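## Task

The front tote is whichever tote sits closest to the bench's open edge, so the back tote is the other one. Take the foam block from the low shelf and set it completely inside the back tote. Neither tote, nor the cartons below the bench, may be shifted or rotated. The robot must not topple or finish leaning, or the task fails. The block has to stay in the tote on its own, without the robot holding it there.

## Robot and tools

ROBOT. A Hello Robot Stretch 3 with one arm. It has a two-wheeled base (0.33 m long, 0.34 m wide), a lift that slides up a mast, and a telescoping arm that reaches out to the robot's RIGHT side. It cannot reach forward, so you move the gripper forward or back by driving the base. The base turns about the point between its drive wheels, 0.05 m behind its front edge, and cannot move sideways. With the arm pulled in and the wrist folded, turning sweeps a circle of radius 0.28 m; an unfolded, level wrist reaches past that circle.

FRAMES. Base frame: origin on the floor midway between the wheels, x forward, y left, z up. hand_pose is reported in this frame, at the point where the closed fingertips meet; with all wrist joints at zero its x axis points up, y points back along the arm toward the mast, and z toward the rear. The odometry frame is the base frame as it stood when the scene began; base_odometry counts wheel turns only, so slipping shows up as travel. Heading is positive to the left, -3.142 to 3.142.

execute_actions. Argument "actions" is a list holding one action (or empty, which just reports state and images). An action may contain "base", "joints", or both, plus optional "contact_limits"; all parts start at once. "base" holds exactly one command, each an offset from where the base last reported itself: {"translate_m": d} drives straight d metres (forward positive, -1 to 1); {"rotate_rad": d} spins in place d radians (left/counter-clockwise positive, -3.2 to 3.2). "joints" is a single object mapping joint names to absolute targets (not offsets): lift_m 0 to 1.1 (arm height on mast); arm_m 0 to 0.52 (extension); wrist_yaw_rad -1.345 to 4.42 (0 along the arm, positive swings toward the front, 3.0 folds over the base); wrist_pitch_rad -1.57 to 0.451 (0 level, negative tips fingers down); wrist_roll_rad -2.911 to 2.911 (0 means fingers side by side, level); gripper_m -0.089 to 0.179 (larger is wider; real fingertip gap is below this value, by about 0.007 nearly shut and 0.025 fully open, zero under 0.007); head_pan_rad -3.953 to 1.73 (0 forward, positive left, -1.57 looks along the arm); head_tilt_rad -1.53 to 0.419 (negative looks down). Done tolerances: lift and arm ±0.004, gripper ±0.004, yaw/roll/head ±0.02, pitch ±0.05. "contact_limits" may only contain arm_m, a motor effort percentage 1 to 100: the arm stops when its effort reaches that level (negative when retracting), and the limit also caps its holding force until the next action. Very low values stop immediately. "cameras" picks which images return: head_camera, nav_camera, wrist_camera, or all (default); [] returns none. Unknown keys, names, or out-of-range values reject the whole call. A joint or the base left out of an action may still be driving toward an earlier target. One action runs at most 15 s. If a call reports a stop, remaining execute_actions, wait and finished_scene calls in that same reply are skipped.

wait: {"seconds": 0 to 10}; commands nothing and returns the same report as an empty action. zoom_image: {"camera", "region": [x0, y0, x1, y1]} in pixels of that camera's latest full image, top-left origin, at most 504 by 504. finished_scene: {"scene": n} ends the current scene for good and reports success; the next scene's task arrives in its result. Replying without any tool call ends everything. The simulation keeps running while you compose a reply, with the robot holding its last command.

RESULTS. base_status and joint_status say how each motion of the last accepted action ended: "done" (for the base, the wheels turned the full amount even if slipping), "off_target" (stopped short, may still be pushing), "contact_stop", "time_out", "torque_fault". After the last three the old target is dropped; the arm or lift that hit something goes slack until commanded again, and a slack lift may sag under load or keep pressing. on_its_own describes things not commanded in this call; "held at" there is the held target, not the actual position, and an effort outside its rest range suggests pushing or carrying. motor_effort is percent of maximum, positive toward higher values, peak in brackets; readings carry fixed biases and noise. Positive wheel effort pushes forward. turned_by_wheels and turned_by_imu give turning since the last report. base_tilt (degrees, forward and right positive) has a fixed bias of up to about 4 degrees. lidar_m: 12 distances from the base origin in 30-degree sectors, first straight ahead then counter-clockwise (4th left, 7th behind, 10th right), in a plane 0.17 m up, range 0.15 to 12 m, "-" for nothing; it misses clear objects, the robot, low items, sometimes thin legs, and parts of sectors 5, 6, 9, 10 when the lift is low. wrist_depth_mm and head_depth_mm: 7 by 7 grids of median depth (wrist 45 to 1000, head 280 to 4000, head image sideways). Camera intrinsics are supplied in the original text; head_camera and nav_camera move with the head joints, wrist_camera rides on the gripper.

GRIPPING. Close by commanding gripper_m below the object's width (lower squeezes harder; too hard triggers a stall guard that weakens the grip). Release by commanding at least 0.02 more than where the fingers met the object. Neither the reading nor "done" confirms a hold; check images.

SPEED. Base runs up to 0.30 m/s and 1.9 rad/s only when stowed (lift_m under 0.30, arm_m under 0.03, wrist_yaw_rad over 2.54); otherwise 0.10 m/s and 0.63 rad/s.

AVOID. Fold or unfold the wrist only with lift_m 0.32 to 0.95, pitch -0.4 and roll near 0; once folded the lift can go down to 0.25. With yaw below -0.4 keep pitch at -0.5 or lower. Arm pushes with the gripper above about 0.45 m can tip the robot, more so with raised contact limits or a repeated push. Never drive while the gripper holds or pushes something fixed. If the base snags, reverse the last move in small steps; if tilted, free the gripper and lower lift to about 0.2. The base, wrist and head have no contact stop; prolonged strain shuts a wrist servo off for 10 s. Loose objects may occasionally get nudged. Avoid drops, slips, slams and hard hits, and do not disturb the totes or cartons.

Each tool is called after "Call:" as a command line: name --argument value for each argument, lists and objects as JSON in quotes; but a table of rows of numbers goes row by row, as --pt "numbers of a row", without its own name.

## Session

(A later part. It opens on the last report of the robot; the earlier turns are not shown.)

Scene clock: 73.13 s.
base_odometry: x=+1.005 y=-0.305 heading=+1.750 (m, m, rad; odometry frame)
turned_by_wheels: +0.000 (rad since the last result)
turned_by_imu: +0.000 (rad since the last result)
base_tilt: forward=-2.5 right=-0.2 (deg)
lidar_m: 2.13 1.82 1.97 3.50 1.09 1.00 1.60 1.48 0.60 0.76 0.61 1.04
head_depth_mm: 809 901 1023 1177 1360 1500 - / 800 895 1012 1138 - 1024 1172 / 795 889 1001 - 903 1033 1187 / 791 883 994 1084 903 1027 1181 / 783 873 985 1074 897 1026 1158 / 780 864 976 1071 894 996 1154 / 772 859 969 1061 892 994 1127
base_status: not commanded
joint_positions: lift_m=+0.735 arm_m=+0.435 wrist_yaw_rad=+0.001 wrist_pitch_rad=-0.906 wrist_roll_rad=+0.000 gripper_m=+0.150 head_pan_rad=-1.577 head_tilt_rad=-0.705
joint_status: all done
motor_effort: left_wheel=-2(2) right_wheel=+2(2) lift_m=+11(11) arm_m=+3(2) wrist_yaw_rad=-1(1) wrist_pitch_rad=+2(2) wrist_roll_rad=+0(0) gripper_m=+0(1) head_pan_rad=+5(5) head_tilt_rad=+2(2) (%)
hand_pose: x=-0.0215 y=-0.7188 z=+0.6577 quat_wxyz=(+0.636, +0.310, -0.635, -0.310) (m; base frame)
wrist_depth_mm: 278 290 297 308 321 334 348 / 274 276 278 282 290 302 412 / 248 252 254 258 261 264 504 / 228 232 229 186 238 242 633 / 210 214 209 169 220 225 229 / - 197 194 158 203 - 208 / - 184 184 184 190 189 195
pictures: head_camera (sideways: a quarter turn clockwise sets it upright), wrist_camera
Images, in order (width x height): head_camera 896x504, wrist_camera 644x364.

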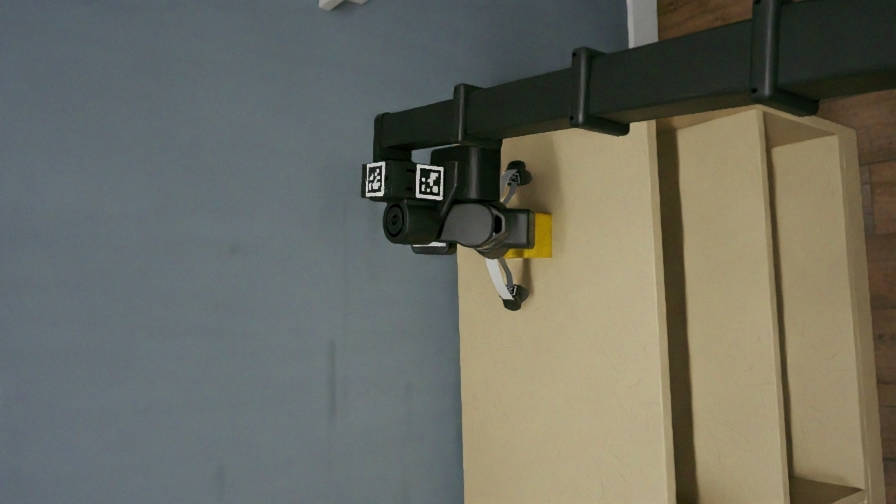

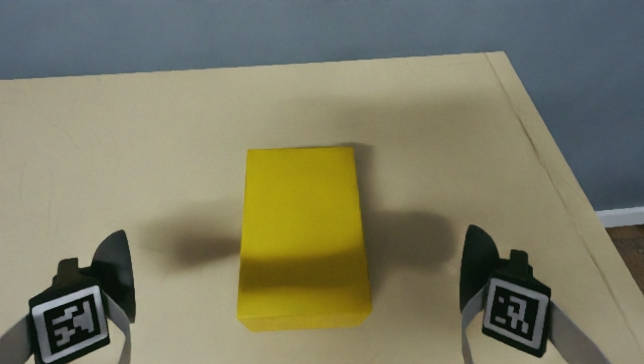

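Call:
execute_actions --actions '[{"joints": {"gripper_m": 0.045}}]' --cameras '["head_camera", "wrist_camera"]'

Scene clock: 75.50 s.
base_odometry: x=+1.005 y=-0.305 heading=+1.750 (m, m, rad; odometry frame)
turned_by_wheels: +0.000 (rad since the last result)
turned_by_imu: +0.000 (rad since the last result)
base_tilt: forward=-2.5 right=-0.1 (deg)
lidar_m: 2.13 1.82 1.96 3.50 1.09 1.00 1.60 1.49 0.60 0.77 0.60 1.04
head_depth_mm: 809 902 1020 1178 1358 1504 - / 800 896 1012 1143 - 1024 1171 / 796 889 999 - 905 1026 1188 / 791 882 994 1085 900 1025 1182 / 784 874 983 1080 900 1022 1163 / 780 866 977 1071 893 998 1154 / 776 857 966 1067 891 989 1129
base_status: not commanded
joint_positions: lift_m=+0.735 arm_m=+0.435 wrist_yaw_rad=+0.001 wrist_pitch_rad=-0.906 wrist_roll_rad=+0.000 gripper_m=+0.045 head_pan_rad=-1.577 head_tilt_rad=-0.705
joint_status: all done
motor_effort: left_wheel=-2(2) right_wheel=+2(2) lift_m=+11(10) arm_m=+2(2) wrist_yaw_rad=-1(1) wrist_pitch_rad=+2(2) wrist_roll_rad=+0(0) gripper_m=-6(81) head_pan_rad=+5(5) head_tilt_rad=+2(2) (%)
hand_pose: x=-0.0215 y=-0.7188 z=+0.6577 quat_wxyz=(+0.636, +0.310, -0.635, -0.310) (m; base frame)
wrist_depth_mm: 280 286 296 306 319 332 346 / 275 277 279 286 291 296 411 / 248 252 253 258 262 263 510 / 227 231 228 186 237 241 629 / 211 214 175 171 223 223 228 / 196 198 156 158 - 206 208 / 183 184 184 184 187 193 194
pictures: head_camera (sideways: a quarter turn clockwise sets it upright), wrist_camera
Images, in order (width x height): head_camera 896x504, wrist_camera 644x364.

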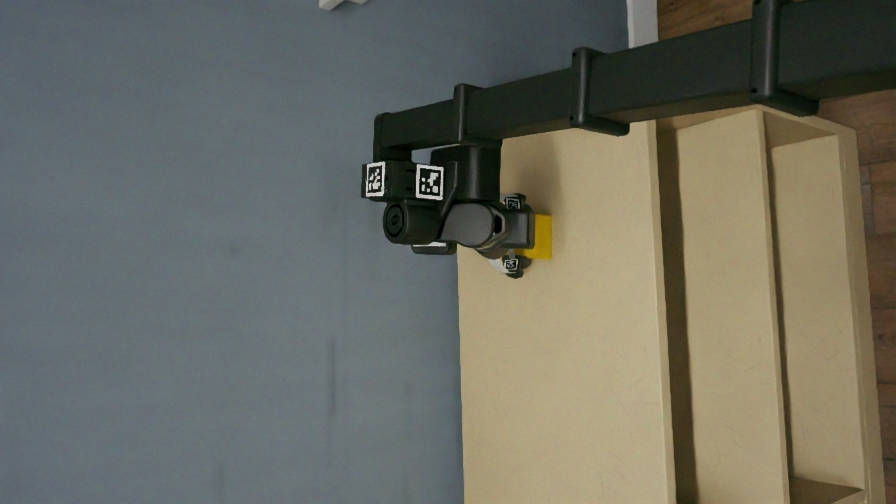

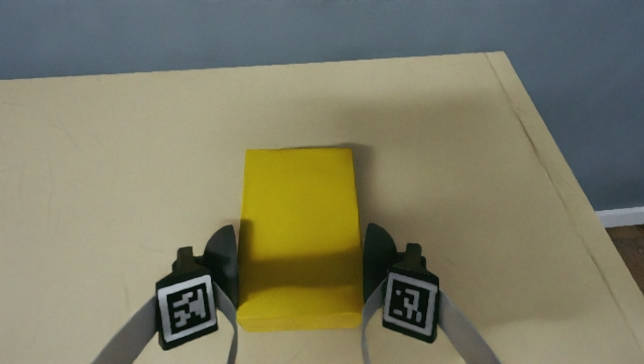

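Call:
execute_actions --actions '[{"joints": {"lift_m": 0.82}}]' --cameras '["head_camera", "wrist_camera"]'

Scene clock: 77.53 s.
base_odometry: x=+1.005 y=-0.305 heading=+1.750 (m, m, rad; odometry frame)
turned_by_wheels: +0.000 (rad since the last result)
turned_by_imu: +0.000 (rad since the last result)
base_tilt: forward=-2.5 right=-0.1 (deg)
lidar_m: 2.13 1.82 1.97 3.51 1.09 0.99 1.60 1.49 0.60 0.77 0.60 1.04
head_depth_mm: 810 905 1022 1149 - - 1217 / 799 895 977 1116 886 990 1191 / 796 887 959 1070 904 1033 1190 / 791 882 976 1047 903 1027 1186 / 786 871 986 1080 896 1025 1166 / 780 869 973 1071 893 995 1157 / 771 858 967 1063 891 993 1133
base_status: not commanded
joint_positions: lift_m=+0.820 arm_m=+0.435 wrist_yaw_rad=+0.001 wrist_pitch_rad=-0.908 wrist_roll_rad=+0.000 gripper_m=+0.045 head_pan_rad=-1.577 head_tilt_rad=-0.705
joint_status: all done
motor_effort: left_wheel=-2(2) right_wheel=+2(2) lift_m=+25(27) arm_m=+3(3) wrist_yaw_rad=-1(1) wrist_pitch_rad=+3(3) wrist_roll_rad=+0(0) gripper_m=-6(6) head_pan_rad=+4(4) head_tilt_rad=+2(3) (%)
hand_pose: x=-0.0215 y=-0.7185 z=+0.7415 quat_wxyz=(+0.636, +0.310, -0.635, -0.310) (m; base frame)
wrist_depth_mm: 280 289 297 308 320 330 345 / 323 333 347 358 377 399 415 / 365 370 377 361 368 467 510 / 318 322 318 195 336 571 674 / 296 299 180 175 313 315 936 / 275 279 157 159 - 289 898 / 259 257 257 183 263 270 860
pictures: head_camera (sideways: a quarter turn clockwise sets it upright), wrist_camera
Images, in order (width x height): head_camera 896x504, wrist_camera 644x364.

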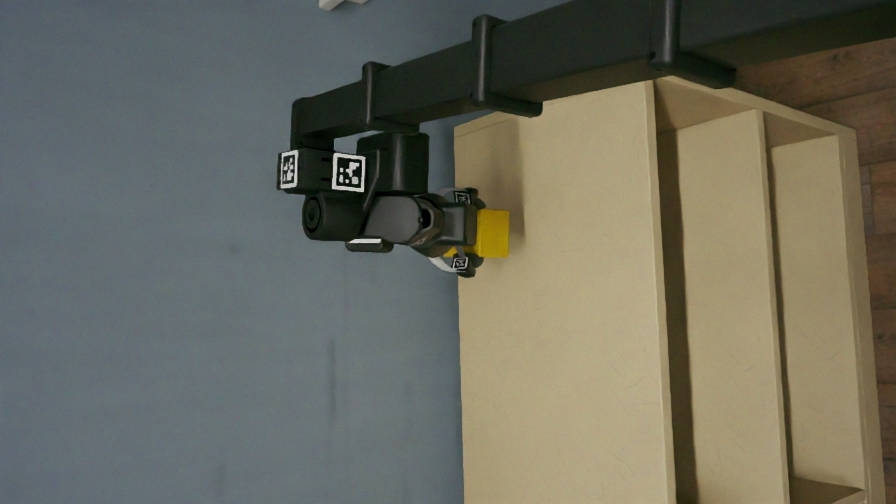

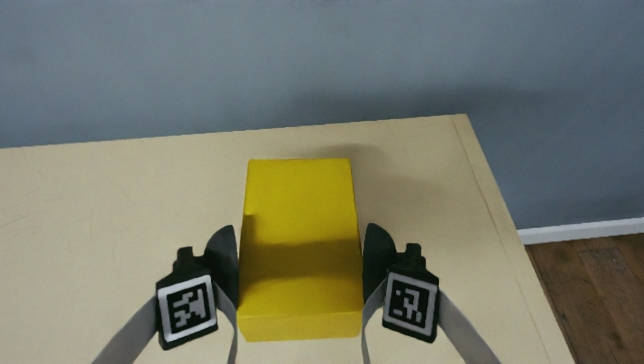

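Call:
execute_actions --actions '[{"base": {"rotate_rad": -1.334}, "joints": {"arm_m": 0.0, "lift_m": 1.09, "head_pan_rad": -3.0, "head_tilt_rad": -0.6}}]'

Scene clock: 93.33 s.
base_odometry: x=+1.005 y=-0.305 heading=+0.416 (m, m, rad; odometry frame)
turned_by_wheels: -1.334 (rad since the last result)
turned_by_imu: -1.331 (rad since the last result)
base_tilt: forward=-2.5 right=-0.2 (deg)
lidar_m: 0.81 0.61 1.04 2.13 2.13 2.52 1.82 1.00 1.25 1.60 1.18 0.60
head_depth_mm: - - - - 1933 1572 1321 / - - - 2266 1929 1557 1315 / - - - 2299 1924 1552 1306 / - - - 2306 1921 1545 1303 / - - - 2187 1882 1541 1294 / - - - 1817 1777 1527 1290 / - - - 1842 1487 1439 1291
base_status: done
joint_positions: lift_m=+1.089 arm_m=+0.001 wrist_yaw_rad=+0.001 wrist_pitch_rad=-0.908 wrist_roll_rad=+0.000 gripper_m=+0.045 head_pan_rad=-2.993 head_tilt_rad=-0.606
joint_status: all done
joint sent to its limit — the command would take arm_m past its lower limit, so that joint was sent only as far as its limit.
motor_effort: left_wheel=+3(8) right_wheel=-3(6) lift_m=+26(26) arm_m=-3(4) wrist_yaw_rad=-1(1) wrist_pitch_rad=+3(3) wrist_roll_rad=+0(0) gripper_m=-6(6) head_pan_rad=-5(58) head_tilt_rad=+3(12) (%)
hand_pose: x=-0.0215 y=-0.2850 z=+1.0113 quat_wxyz=(+0.636, +0.311, -0.635, -0.310) (m; base frame)
wrist_depth_mm: - - - - - - - / - - - - - - - / - - - - - - - / - - - 194 - - - / - - 179 175 - - - / - - 157 158 - - - / 738 - - 184 - - -
pictures: head_camera (sideways: a quarter turn clockwise sets it upright), nav_camera (sideways: a quarter turn counterclockwise sets it upright), wrist_camera
Images, in order (width x height): head_camera 896x504, nav_camera 672x504, wrist_camera 644x364.

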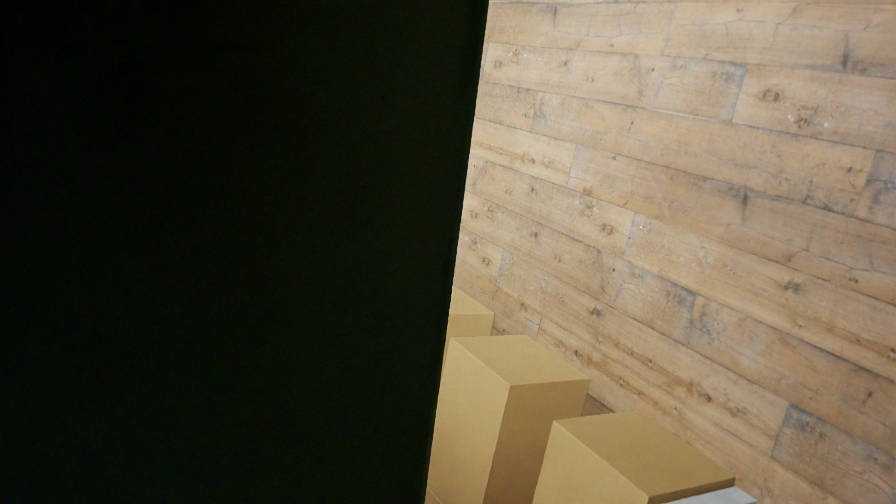

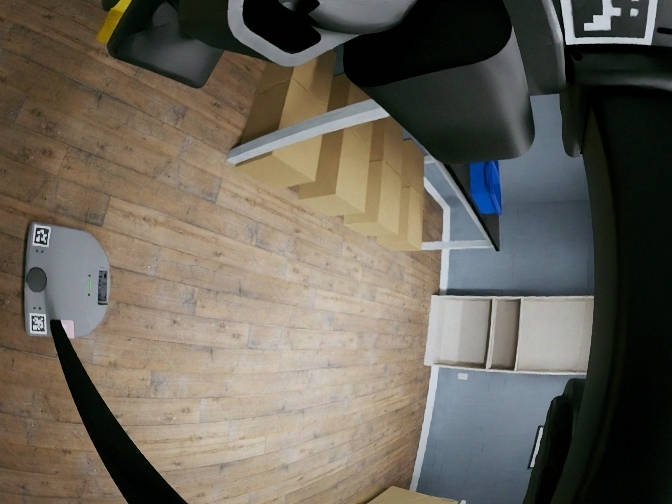

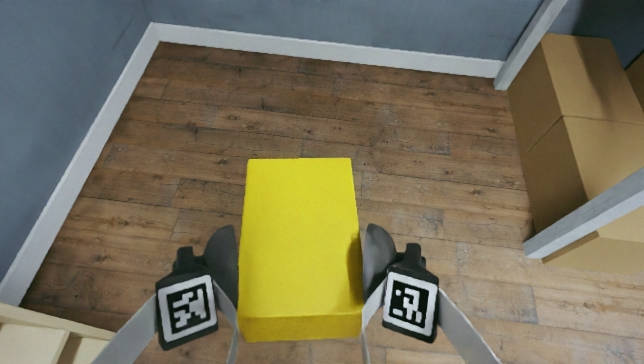

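Call:
execute_actions --actions '[{"base": {"translate_m": -1.0}, "joints": {"lift_m": 0.75, "head_pan_rad": -2.4, "head_tilt_rad": -0.55}}]' --cameras '["head_camera", "nav_camera"]'

Scene clock: 106.77 s.
base_odometry: x=+0.090 y=-0.709 heading=+0.416 (m, m, rad; odometry frame)
turned_by_wheels: +0.000 (rad since the last result)
turned_by_imu: -0.003 (rad since the last result)
base_tilt: forward=-2.5 right=+0.0 (deg)
lidar_m: 1.53 1.83 2.31 1.65 1.80 2.56 1.49 0.71 0.61 0.56 0.63 1.93
head_depth_mm: 2131 2397 1230 2649 1635 1601 1356 / 1946 2133 1063 1973 1717 1417 1353 / 1797 1916 971 968 1607 1322 1344 / 1650 1784 950 825 1594 1441 1247 / 1541 1626 892 820 1654 1267 1103 / 1437 1513 1000 778 1707 1262 1059 / 1345 1432 1071 770 1417 1258 1230
base_status: done
joint_positions: lift_m=+0.750 arm_m=+0.001 wrist_yaw_rad=+0.001 wrist_pitch_rad=-0.908 wrist_roll_rad=+0.000 gripper_m=+0.045 head_pan_rad=-2.407 head_tilt_rad=-0.557
joint_status: all done
motor_effort: left_wheel=+3(4) right_wheel=-3(5) lift_m=+11(23) arm_m=-3(4) wrist_yaw_rad=-1(1) wrist_pitch_rad=+3(3) wrist_roll_rad=+0(0) gripper_m=-6(6) head_pan_rad=+5(50) head_tilt_rad=+3(11) (%)
hand_pose: x=-0.0215 y=-0.2850 z=+0.6723 quat_wxyz=(+0.636, +0.311, -0.635, -0.310) (m; base frame)
wrist_depth_mm: - 438 - 874 - 904 952 / - - 799 767 - 790 877 / - - 675 712 - 705 784 / 896 915 661 193 898 654 683 / 840 844 180 174 846 746 793 / 781 800 157 159 - 821 819 / 719 723 714 185 757 753 792
pictures: head_camera (sideways: a quarter turn clockwise sets it upright), nav_camera (sideways: a quarter turn counterclockwise sets it upright)
Images, in order (width x height): head_camera 896x504, nav_camera 672x504.

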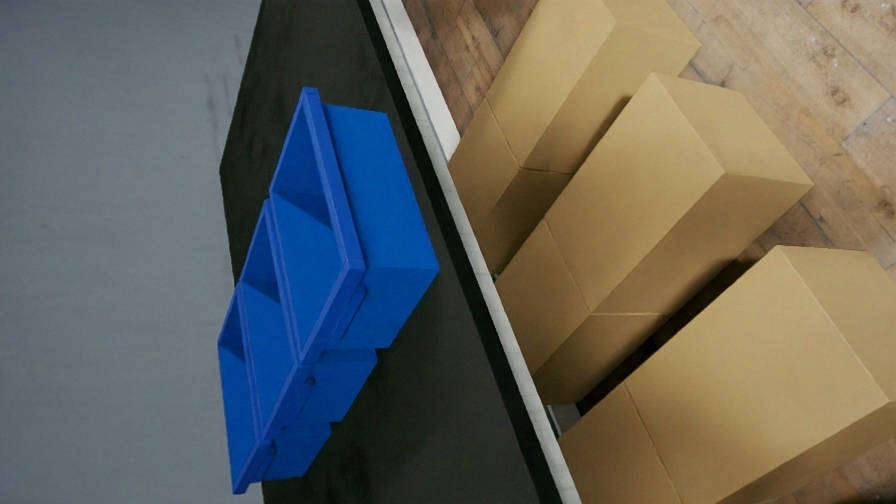

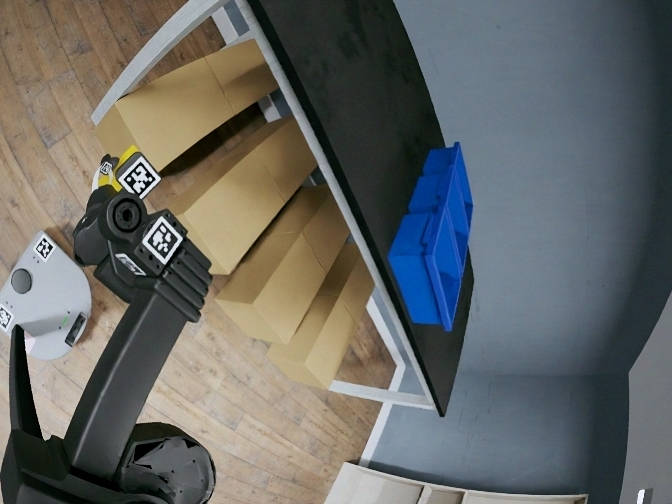

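Call:
execute_actions --actions '[{"base": {"translate_m": -0.91}, "joints": {"lift_m": 1.095, "wrist_pitch_rad": -0.4, "head_pan_rad": -0.9, "head_tilt_rad": -0.8}}]'

Scene clock: 126.63 s.
base_odometry: x=-0.742 y=-1.077 heading=+0.416 (m, m, rad; odometry frame)
turned_by_wheels: +0.000 (rad since the last result)
turned_by_imu: -0.003 (rad since the last result)
base_tilt: forward=-2.6 right=-0.1 (deg)
lidar_m: 2.42 2.66 1.79 1.77 1.93 1.72 1.65 0.57 0.45 0.45 0.48 0.73
head_depth_mm: 1318 694 541 572 1537 1085 948 / 1402 715 583 1400 1344 1373 1002 / 1455 679 647 1659 1267 1291 1175 / 1423 929 750 1614 1264 1222 1191 / 1849 928 2182 1515 1483 1332 1187 / 2145 925 2397 1507 1507 1364 1183 / 2481 1035 2158 1748 1585 1356 1182
base_status: done
joint_positions: lift_m=+1.095 arm_m=+0.001 wrist_yaw_rad=+0.001 wrist_pitch_rad=-0.425 wrist_roll_rad=+0.000 gripper_m=+0.045 head_pan_rad=-0.907 head_tilt_rad=-0.790
joint_status: all done
motor_effort: left_wheel=+3(4) right_wheel=-3(6) lift_m=+26(27) arm_m=-3(3) wrist_yaw_rad=-2(1) wrist_pitch_rad=+9(9) wrist_roll_rad=+0(0) gripper_m=-6(6) head_pan_rad=+5(56) head_tilt_rad=-5(23) (%)
hand_pose: x=-0.0213 y=-0.3699 z=+1.1056 quat_wxyz=(+0.691, +0.150, -0.691, -0.149) (m; base frame)
wrist_depth_mm: - - - - - 998 924 / - 649 636 - - - - / 470 453 506 740 765 776 790 / 487 477 378 196 573 586 585 / 299 292 182 175 486 473 476 / 350 335 158 157 - 396 400 / 357 349 333 180 332 341 347
pictures: head_camera (sideways: a quarter turn clockwise sets it upright), nav_camera (sideways: a quarter turn counterclockwise sets it upright), wrist_camera
Images, in order (width x height): head_camera 896x504, nav_camera 672x504, wrist_camera 644x364.

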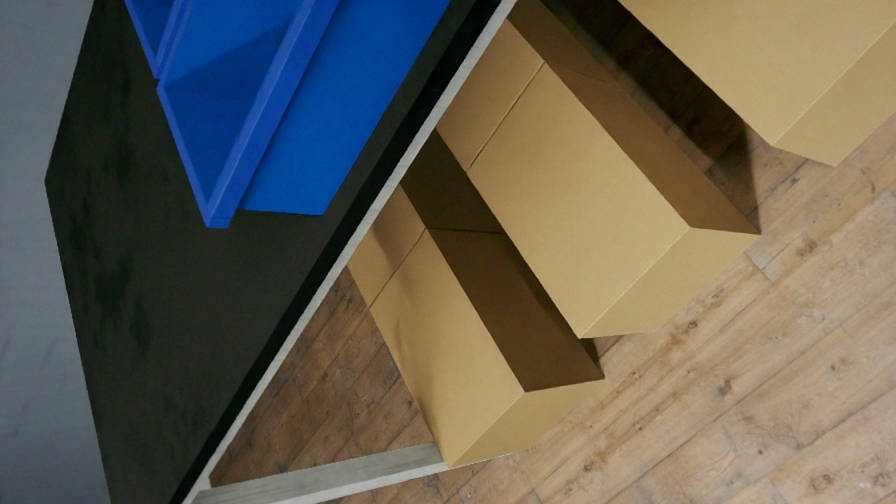

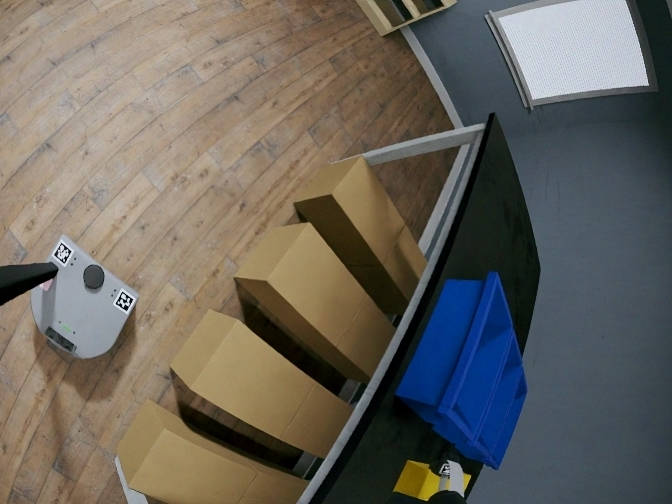

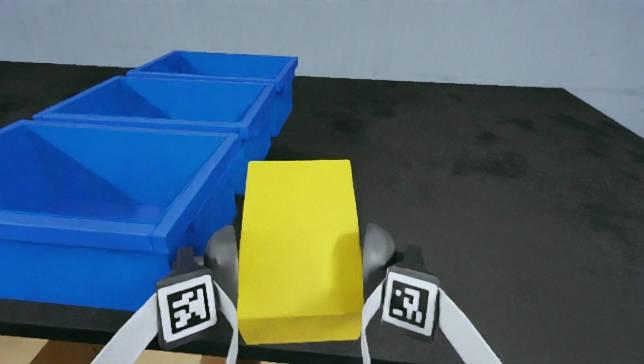

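Call:
execute_actions --actions '[{"base": {"rotate_rad": -0.62}, "joints": {"wrist_pitch_rad": -0.25, "head_pan_rad": -0.6, "head_tilt_rad": -1.1}}]'

Scene clock: 141.67 s.
base_odometry: x=-0.742 y=-1.077 heading=-0.204 (m, m, rad; odometry frame)
turned_by_wheels: -0.620 (rad since the last result)
turned_by_imu: -0.618 (rad since the last result)
base_tilt: forward=-2.5 right=-0.1 (deg)
lidar_m: 0.65 2.47 2.66 1.82 1.79 1.87 1.72 1.65 0.62 0.51 0.45 0.47
head_depth_mm: 617 542 1270 1207 1333 1225 1128 / 503 540 1301 1185 1092 1227 1125 / 479 539 1608 1181 1152 1233 1161 / 496 559 1346 1459 1306 1223 1145 / 529 1426 1319 1216 1346 1221 1131 / 564 1510 1340 1225 1342 1223 1117 / 620 1491 1408 1444 1343 1219 1119
base_status: done
joint_positions: lift_m=+1.095 arm_m=+0.001 wrist_yaw_rad=+0.001 wrist_pitch_rad=-0.278 wrist_roll_rad=+0.000 gripper_m=+0.045 head_pan_rad=-0.607 head_tilt_rad=-1.086
joint_status: all done
motor_effort: left_wheel=+3(7) right_wheel=-3(5) lift_m=+26(26) arm_m=-3(3) wrist_yaw_rad=-1(1) wrist_pitch_rad=+10(9) wrist_roll_rad=+0(0) gripper_m=-6(6) head_pan_rad=+4(37) head_tilt_rad=-7(26) (%)
hand_pose: x=-0.0213 y=-0.3862 z=+1.1398 quat_wxyz=(+0.701, +0.099, -0.700, -0.098) (m; base frame)
wrist_depth_mm: 860 938 - - - - - / 875 - - - - - - / 924 - - - - - - / 766 770 774 692 - - - / 585 583 558 184 632 - - / 468 467 160 159 - - - / 392 388 274 166 - - -
pictures: head_camera (sideways: a quarter turn clockwise sets it upright), nav_camera (sideways: a quarter turn counterclockwise sets it upright), wrist_camera
Images, in order (width x height): head_camera 896x504, nav_camera 672x504, wrist_camera 644x364.

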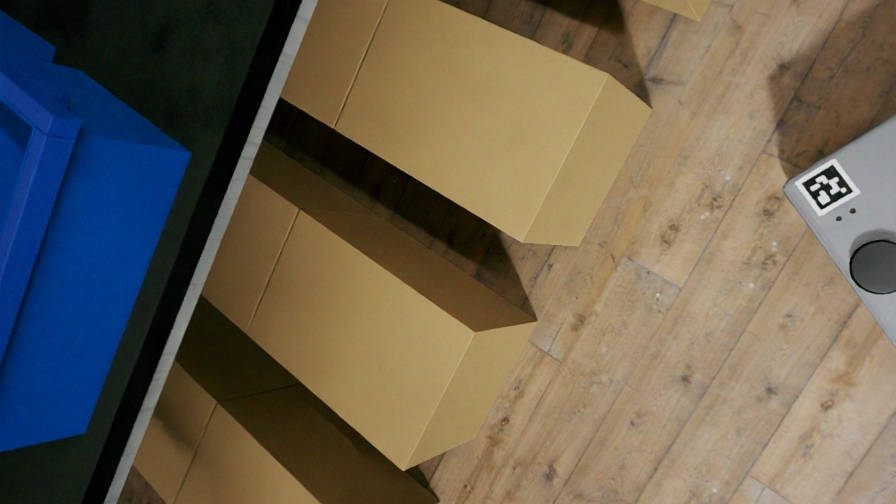

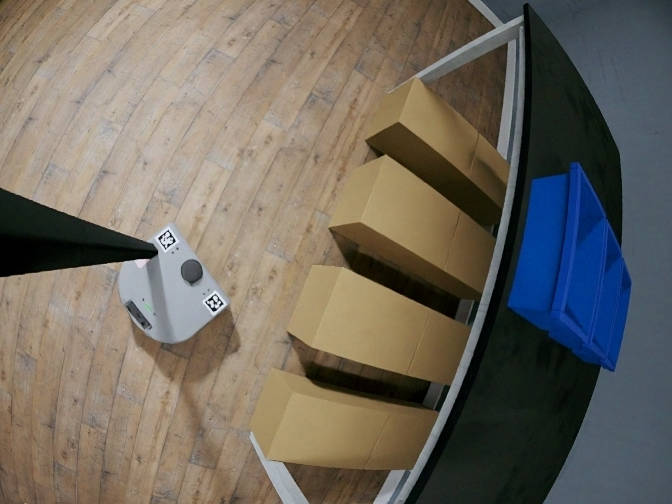

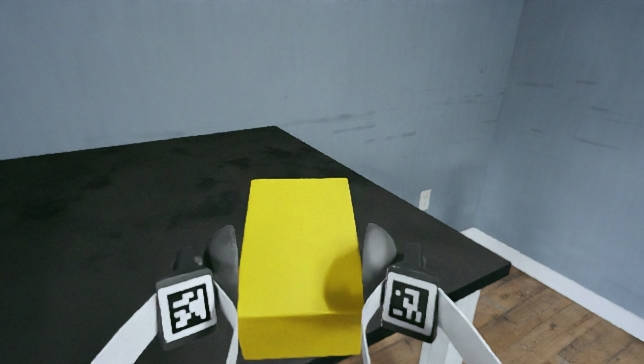

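Call:
execute_actions --actions '[{"base": {"rotate_rad": -0.14}}]' --cameras '[]'

Call:
execute_actions --actions '[{"base": {"translate_m": 0.40}, "joints": {"head_pan_rad": -0.5, "head_tilt_rad": -1.3}}]'

Scene clock: 157.13 s.
base_odometry: x=-0.742 y=-1.077 heading=-0.344 (m, m, rad; odometry frame)
turned_by_wheels: -0.140 (rad since the last result)
turned_by_imu: -0.140 (rad since the last result)
base_tilt: forward=-2.5 right=-0.1 (deg)
lidar_m: 0.59 2.81 2.49 1.90 1.77 1.80 2.09 1.65 1.96 0.51 0.45 0.45
head_depth_mm: 632 541 1306 1501 1340 1223 1134 / 630 540 1282 1182 1298 1226 1128 / 586 539 1327 1174 1127 1226 1160 / 472 539 1600 1237 1263 1228 1151 / 484 553 1333 1390 1348 1227 1127 / 504 631 1311 1192 1327 1219 1116 / 528 1454 1484 1207 1336 1221 1119
base_status: done
joint_positions: lift_m=+1.095 arm_m=+0.001 wrist_yaw_rad=+0.001 wrist_pitch_rad=-0.278 wrist_roll_rad=+0.000 gripper_m=+0.045 head_pan_rad=-0.607 head_tilt_rad=-1.086
joint_status: not commanded
motor_effort: left_wheel=+3(7) right_wheel=-3(6) lift_m=+25(26) arm_m=-3(3) wrist_yaw_rad=-1(1) wrist_pitch_rad=+10(10) wrist_roll_rad=+0(0) gripper_m=-6(6) head_pan_rad=+5(5) head_tilt_rad=-7(7) (%)
hand_pose: x=-0.0213 y=-0.3862 z=+1.1398 quat_wxyz=(+0.701, +0.098, -0.700, -0.098) (m; base frame)
wrist_depth_mm: 835 972 - - - - - / 894 - - - - - - / 941 - - - - - - / 761 763 779 854 - - - / 578 594 567 184 - - - / 473 477 160 160 - - - / 392 387 272 165 665 - -
pictures: none
No camera images: the call's "cameras" was empty. Leave "cameras" out to get every camera's image.

Scene clock: 162.20 s.
base_odometry: x=-0.365 y=-1.211 heading=-0.344 (m, m, rad; odometry frame)
turned_by_wheels: +0.000 (rad since the last result)
turned_by_imu: +0.001 (rad since the last result)
base_tilt: forward=-2.6 right=-0.2 (deg)
lidar_m: 0.27 0.57 2.24 2.82 2.01 2.04 2.10 1.95 0.34 0.23 0.29 0.22
head_depth_mm: 405 432 337 393 1001 1184 1136 / 423 427 361 1332 1053 1206 1123 / 336 323 391 1096 1272 - - / 460 324 405 1066 1241 - - / 464 431 426 1067 1260 1218 - / 464 430 1218 1328 1265 1199 1139 / 463 432 1136 1287 1271 1202 1132
base_status: done
joint_positions: lift_m=+1.095 arm_m=+0.001 wrist_yaw_rad=+0.001 wrist_pitch_rad=-0.278 wrist_roll_rad=+0.000 gripper_m=+0.045 head_pan_rad=-0.507 head_tilt_rad=-1.284
joint_status: all done
motor_effort: left_wheel=+3(7) right_wheel=-3(3) lift_m=+26(25) arm_m=-3(3) wrist_yaw_rad=-1(1) wrist_pitch_rad=+10(10) wrist_roll_rad=+0(0) gripper_m=-6(6) head_pan_rad=+5(20) head_tilt_rad=-8(24) (%)
hand_pose: x=-0.0213 y=-0.3862 z=+1.1398 quat_wxyz=(+0.701, +0.098, -0.700, -0.098) (m; base frame)
wrist_depth_mm: 691 770 916 - - - - / 719 819 979 - - - - / 761 852 973 - - - - / 541 774 791 682 817 - - / 381 584 571 184 617 601 607 / 387 469 159 160 - 475 486 / 373 318 275 166 387 401 419
pictures: head_camera (sideways: a quarter turn clockwise sets it upright), nav_camera (sideways: a quarter turn counterclockwise sets it upright), wrist_camera
Images, in order (width x height): head_camera 896x504, nav_camera 672x504, wrist_camera 644x364.

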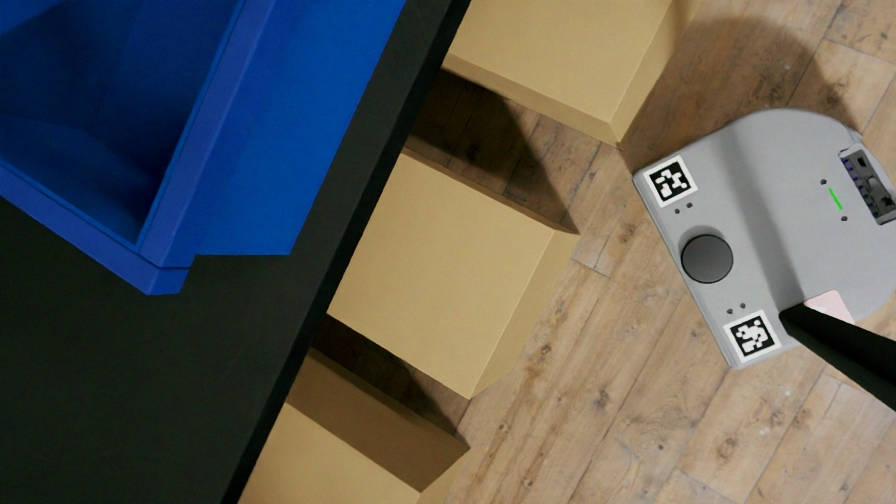

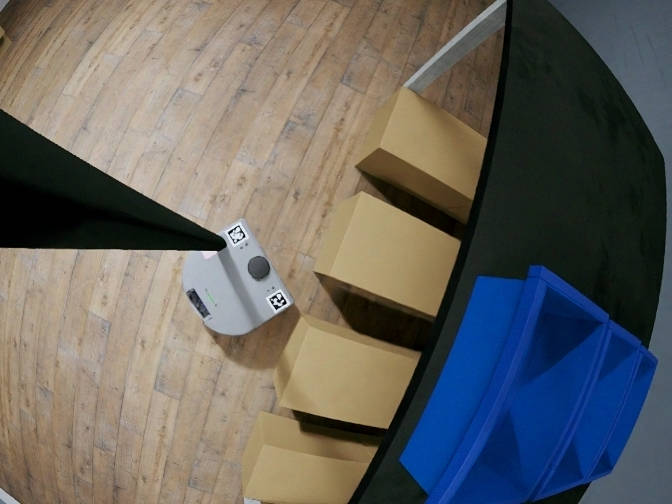

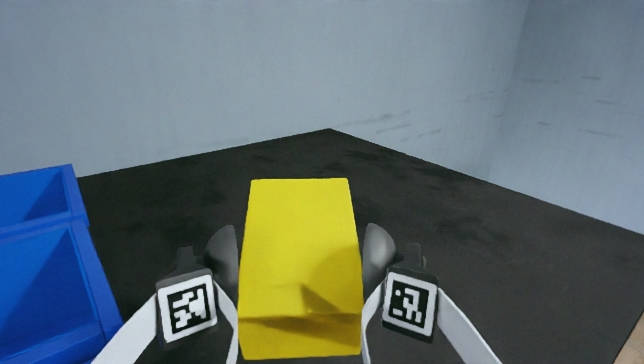

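Call:
execute_actions --actions '[{"base": {"rotate_rad": 0.598}, "joints": {"head_pan_rad": -0.9, "head_tilt_rad": -1.3}}]'

Scene clock: 165.33 s.
base_odometry: x=-0.365 y=-1.211 heading=+0.254 (m, m, rad; odometry frame)
turned_by_wheels: +0.598 (rad since the last result)
turned_by_imu: +0.596 (rad since the last result)
base_tilt: forward=-2.6 right=-0.2 (deg)
lidar_m: 0.71 2.24 2.76 2.00 2.07 2.10 1.96 0.31 0.24 0.28 0.22 0.29
head_depth_mm: 323 391 344 390 1007 1006 1139 / 466 294 389 1089 1275 1177 1130 / 466 426 409 1064 1251 - - / 465 430 1112 1067 1256 - - / 465 435 1274 1288 1273 1212 1127 / 464 451 1149 1331 1274 1201 1129 / 464 1219 1155 1350 1273 1201 1130
base_status: done
joint_positions: lift_m=+1.095 arm_m=+0.001 wrist_yaw_rad=+0.001 wrist_pitch_rad=-0.278 wrist_roll_rad=+0.000 gripper_m=+0.045 head_pan_rad=-0.893 head_tilt_rad=-1.284
joint_status: all done
motor_effort: left_wheel=-3(6) right_wheel=+2(5) lift_m=+26(26) arm_m=-3(3) wrist_yaw_rad=-1(1) wrist_pitch_rad=+10(10) wrist_roll_rad=+0(0) gripper_m=-6(5) head_pan_rad=-5(42) head_tilt_rad=-7(7) (%)
hand_pose: x=-0.0213 y=-0.3862 z=+1.1398 quat_wxyz=(+0.701, +0.098, -0.700, -0.098) (m; base frame)
wrist_depth_mm: 763 763 798 800 820 839 844 / 787 803 836 813 846 869 870 / 853 872 884 891 926 958 951 / 764 772 572 448 742 808 820 / 587 563 408 184 424 605 601 / 468 331 159 161 - 480 484 / 389 247 211 166 262 399 399
pictures: head_camera (sideways: a quarter turn clockwise sets it upright), nav_camera (sideways: a quarter turn counterclockwise sets it upright), wrist_camera
Images, in order (width x height): head_camera 896x504, nav_camera 672x504, wrist_camera 644x364.

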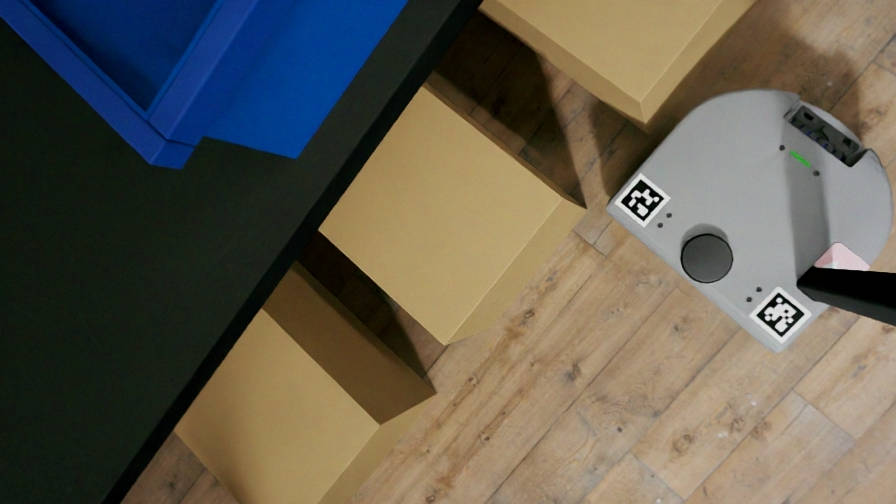

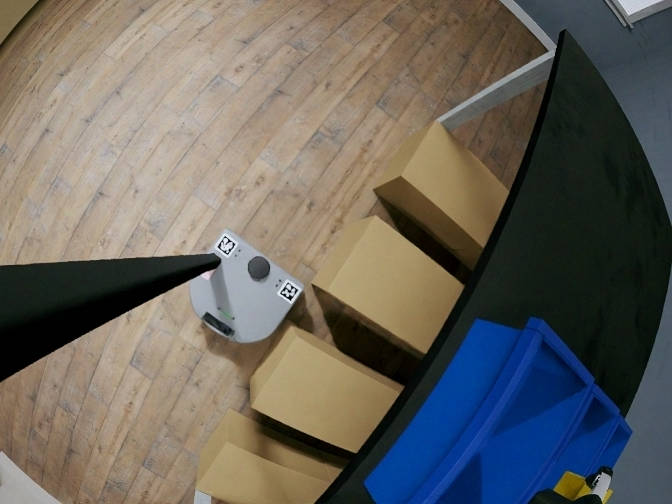

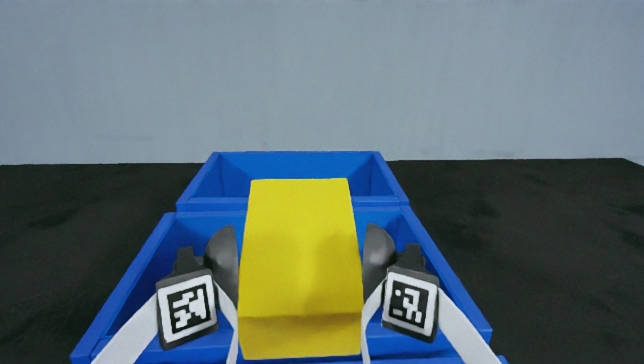

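Call:
execute_actions --actions '[{"joints": {"arm_m": 0.45, "head_pan_rad": -1.75, "head_tilt_rad": -0.35}, "contact_limits": {"arm_m": 15}}]'

Scene clock: 173.93 s.
base_odometry: x=-0.365 y=-1.211 heading=+0.254 (m, m, rad; odometry frame)
turned_by_wheels: +0.000 (rad since the last result)
turned_by_imu: +0.000 (rad since the last result)
base_tilt: forward=-2.5 right=+0.0 (deg)
lidar_m: 0.71 2.23 2.76 2.00 2.07 2.11 1.96 0.31 0.24 0.28 0.22 0.29
head_depth_mm: 1045 1093 - 1237 840 607 352 / 1027 1069 1170 1209 829 453 385 / 1004 1055 1148 1188 636 452 459 / 990 1038 1129 1152 665 447 455 / 969 1018 - 867 651 436 449 / 958 1005 1059 1096 634 425 439 / 939 990 1044 1081 620 420 432
base_status: not commanded
joint_positions: lift_m=+1.095 arm_m=+0.450 wrist_yaw_rad=+0.001 wrist_pitch_rad=-0.277 wrist_roll_rad=+0.000 gripper_m=+0.045 head_pan_rad=-1.743 head_tilt_rad=-0.359
joint_status: all done
motor_effort: left_wheel=-2(3) right_wheel=+2(2) lift_m=+25(25) arm_m=+3(3) wrist_yaw_rad=-1(1) wrist_pitch_rad=+9(10) wrist_roll_rad=+0(0) gripper_m=-6(6) head_pan_rad=-4(55) head_tilt_rad=+4(40) (%)
contact_limits: arm_m 15 (drawing in: default 22, maximum 35; extending or still: default 29, maximum 47)
hand_pose: x=-0.0213 y=-0.8346 z=+1.1400 quat_wxyz=(+0.701, +0.098, -0.700, -0.097) (m; base frame)
wrist_depth_mm: 378 380 388 390 396 404 412 / 390 399 411 411 428 434 441 / 418 427 430 443 450 459 466 / 448 459 458 453 476 486 499 / 477 478 483 184 511 527 536 / 466 475 160 160 - 477 486 / 391 385 179 166 383 399 402
pictures: head_camera (sideways: a quarter turn clockwise sets it upright), nav_camera (sideways: a quarter turn counterclockwise sets it upright), wrist_camera
Images, in order (width x height): head_camera 896x504, nav_camera 672x504, wrist_camera 644x364.

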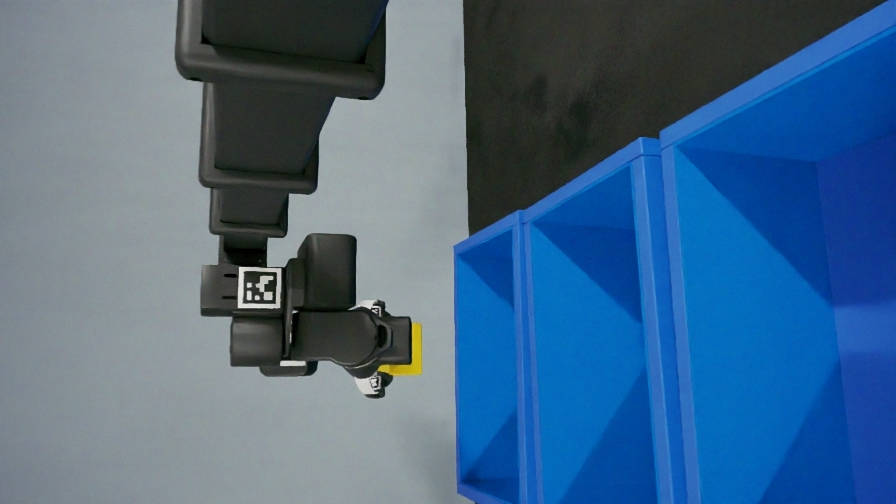

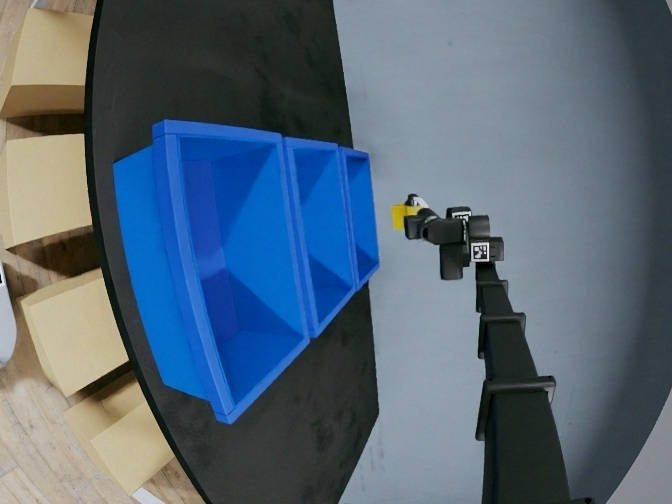

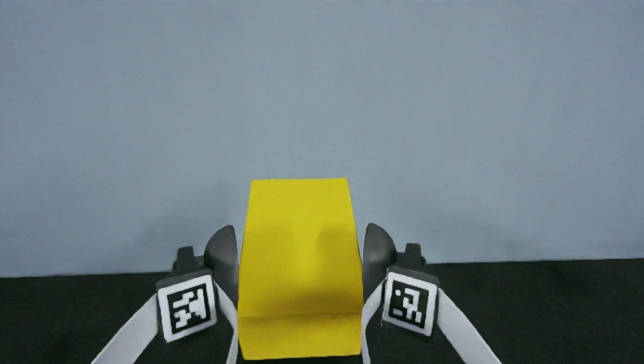

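Call:
execute_actions --actions '[{"joints": {"wrist_pitch_rad": -0.65}}]'

Scene clock: 175.70 s.
base_odometry: x=-0.365 y=-1.211 heading=+0.254 (m, m, rad; odometry frame)
turned_by_wheels: +0.000 (rad since the last result)
turned_by_imu: +0.000 (rad since the last result)
base_tilt: forward=-2.4 right=-0.1 (deg)
lidar_m: 0.71 2.24 2.76 2.00 2.07 2.10 1.95 0.31 0.24 0.28 0.22 0.28
head_depth_mm: 1041 1089 - 1235 838 607 352 / 1025 1072 1169 1210 830 453 385 / 1006 1057 1149 1182 635 453 459 / 989 1033 1124 1147 663 446 456 / 974 1018 - 853 652 435 449 / 954 1006 1068 845 635 426 439 / 938 989 1048 1082 621 420 431
base_status: not commanded
joint_positions: lift_m=+1.095 arm_m=+0.450 wrist_yaw_rad=+0.001 wrist_pitch_rad=-0.657 wrist_roll_rad=+0.000 gripper_m=+0.045 head_pan_rad=-1.743 head_tilt_rad=-0.359
joint_status: all done
motor_effort: left_wheel=-2(2) right_wheel=+2(2) lift_m=+25(25) arm_m=+2(3) wrist_yaw_rad=-1(1) wrist_pitch_rad=+3(8) wrist_roll_rad=+0(0) gripper_m=-5(6) head_pan_rad=-5(5) head_tilt_rad=+4(4) (%)
hand_pose: x=-0.0214 y=-0.7829 z=+1.0577 quat_wxyz=(+0.670, +0.229, -0.669, -0.228) (m; base frame)
wrist_depth_mm: 410 417 422 424 429 449 449 / 459 458 469 476 486 492 500 / 440 453 458 458 467 479 479 / 384 390 215 174 396 404 405 / 214 230 166 164 236 225 353 / 222 265 155 157 - 196 317 / 221 264 265 271 270 184 277
pictures: head_camera (sideways: a quarter turn clockwise sets it upright), nav_camera (sideways: a quarter turn counterclockwise sets it upright), wrist_camera
Images, in order (width x height): head_camera 896x504, nav_camera 672x504, wrist_camera 644x364.

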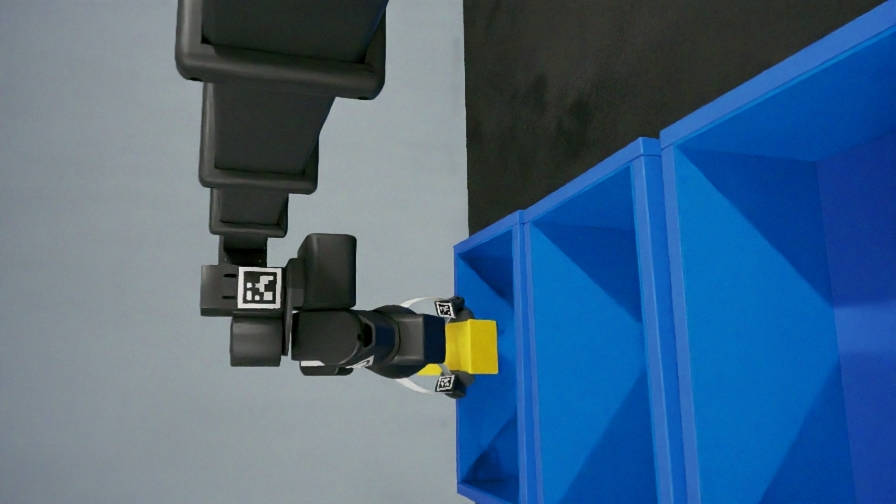

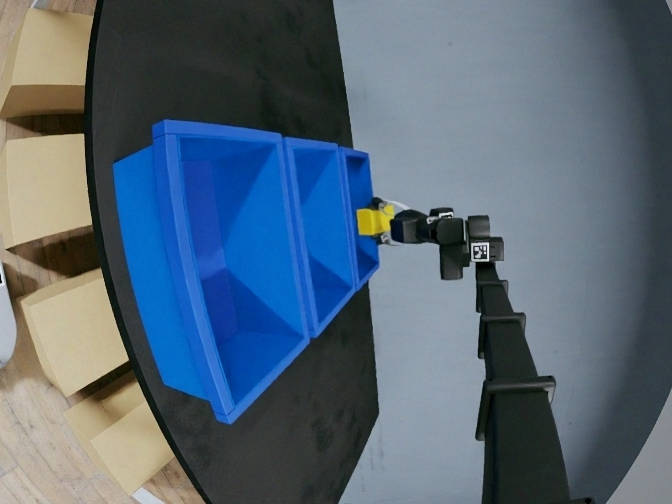

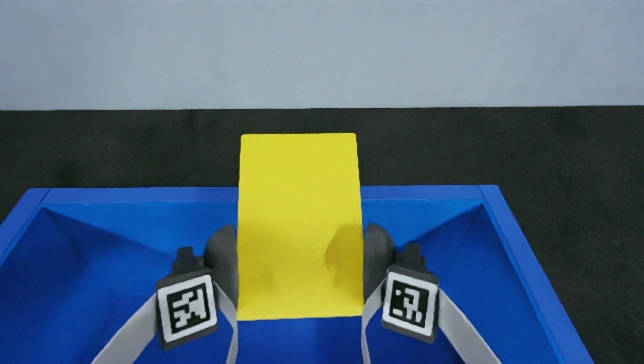

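Call:
execute_actions --actions '[{"joints": {"wrist_pitch_rad": -0.9}}]'

Scene clock: 179.80 s.
base_odometry: x=-0.365 y=-1.211 heading=+0.254 (m, m, rad; odometry frame)
turned_by_wheels: +0.000 (rad since the last result)
turned_by_imu: +0.000 (rad since the last result)
base_tilt: forward=-2.5 right=-0.1 (deg)
lidar_m: 0.71 2.24 2.76 2.01 2.06 2.11 1.95 0.31 0.24 0.28 0.22 0.29
head_depth_mm: 1043 1089 - 1236 837 608 352 / 1023 1074 1168 1206 832 453 385 / 1010 1052 1148 1182 636 453 459 / 990 1035 1130 1157 662 446 455 / 975 1020 - 855 651 436 449 / 957 1010 1071 1097 636 426 440 / 938 987 1045 1083 621 421 431
base_status: not commanded
joint_positions: lift_m=+1.095 arm_m=+0.450 wrist_yaw_rad=+0.001 wrist_pitch_rad=-0.905 wrist_roll_rad=+0.000 gripper_m=+0.045 head_pan_rad=-1.743 head_tilt_rad=-0.359
joint_status: all done
motor_effort: left_wheel=-3(2) right_wheel=+2(2) lift_m=+26(26) arm_m=+2(2) wrist_yaw_rad=-1(1) wrist_pitch_rad=+2(4) wrist_roll_rad=+0(0) gripper_m=-6(6) head_pan_rad=-5(5) head_tilt_rad=+4(4) (%)
hand_pose: x=-0.0215 y=-0.7339 z=+1.0167 quat_wxyz=(+0.636, +0.310, -0.635, -0.309) (m; base frame)
wrist_depth_mm: 388 387 398 409 410 416 421 / 195 198 201 203 207 208 379 / 217 236 239 241 245 195 341 / 222 281 284 289 288 194 308 / 222 265 270 274 276 194 277 / 221 247 174 173 - 196 148 / 222 230 156 156 234 183 136
pictures: head_camera (sideways: a quarter turn clockwise sets it upright), nav_camera (sideways: a quarter turn counterclockwise sets it upright), wrist_camera
Images, in order (width x height): head_camera 896x504, nav_camera 672x504, wrist_camera 644x364.

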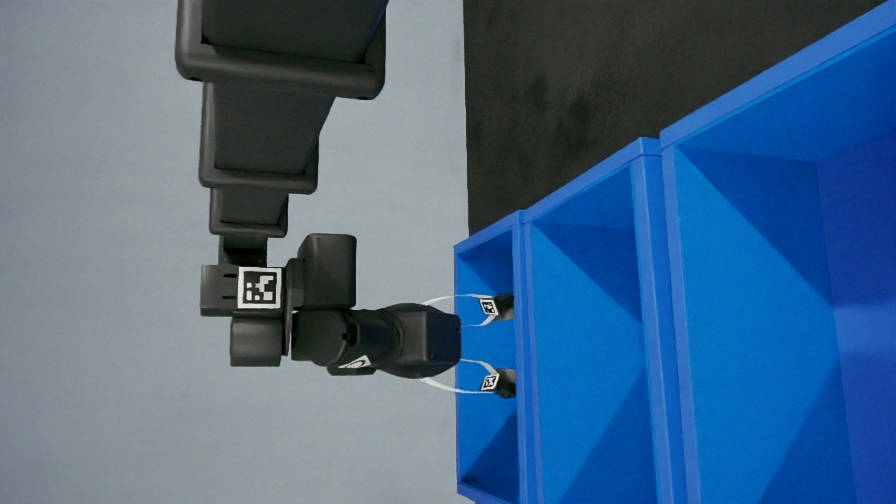

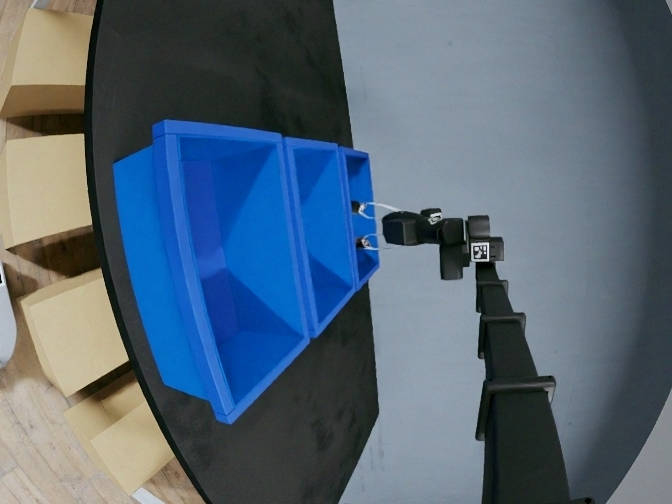

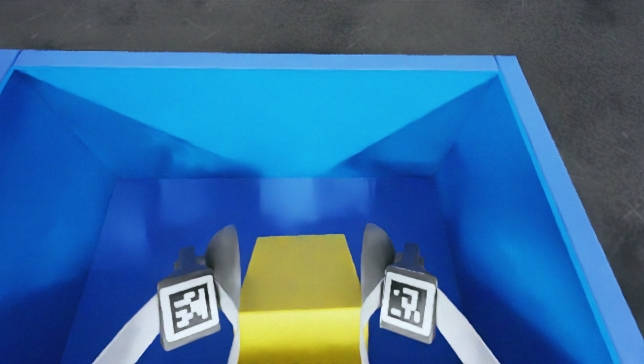

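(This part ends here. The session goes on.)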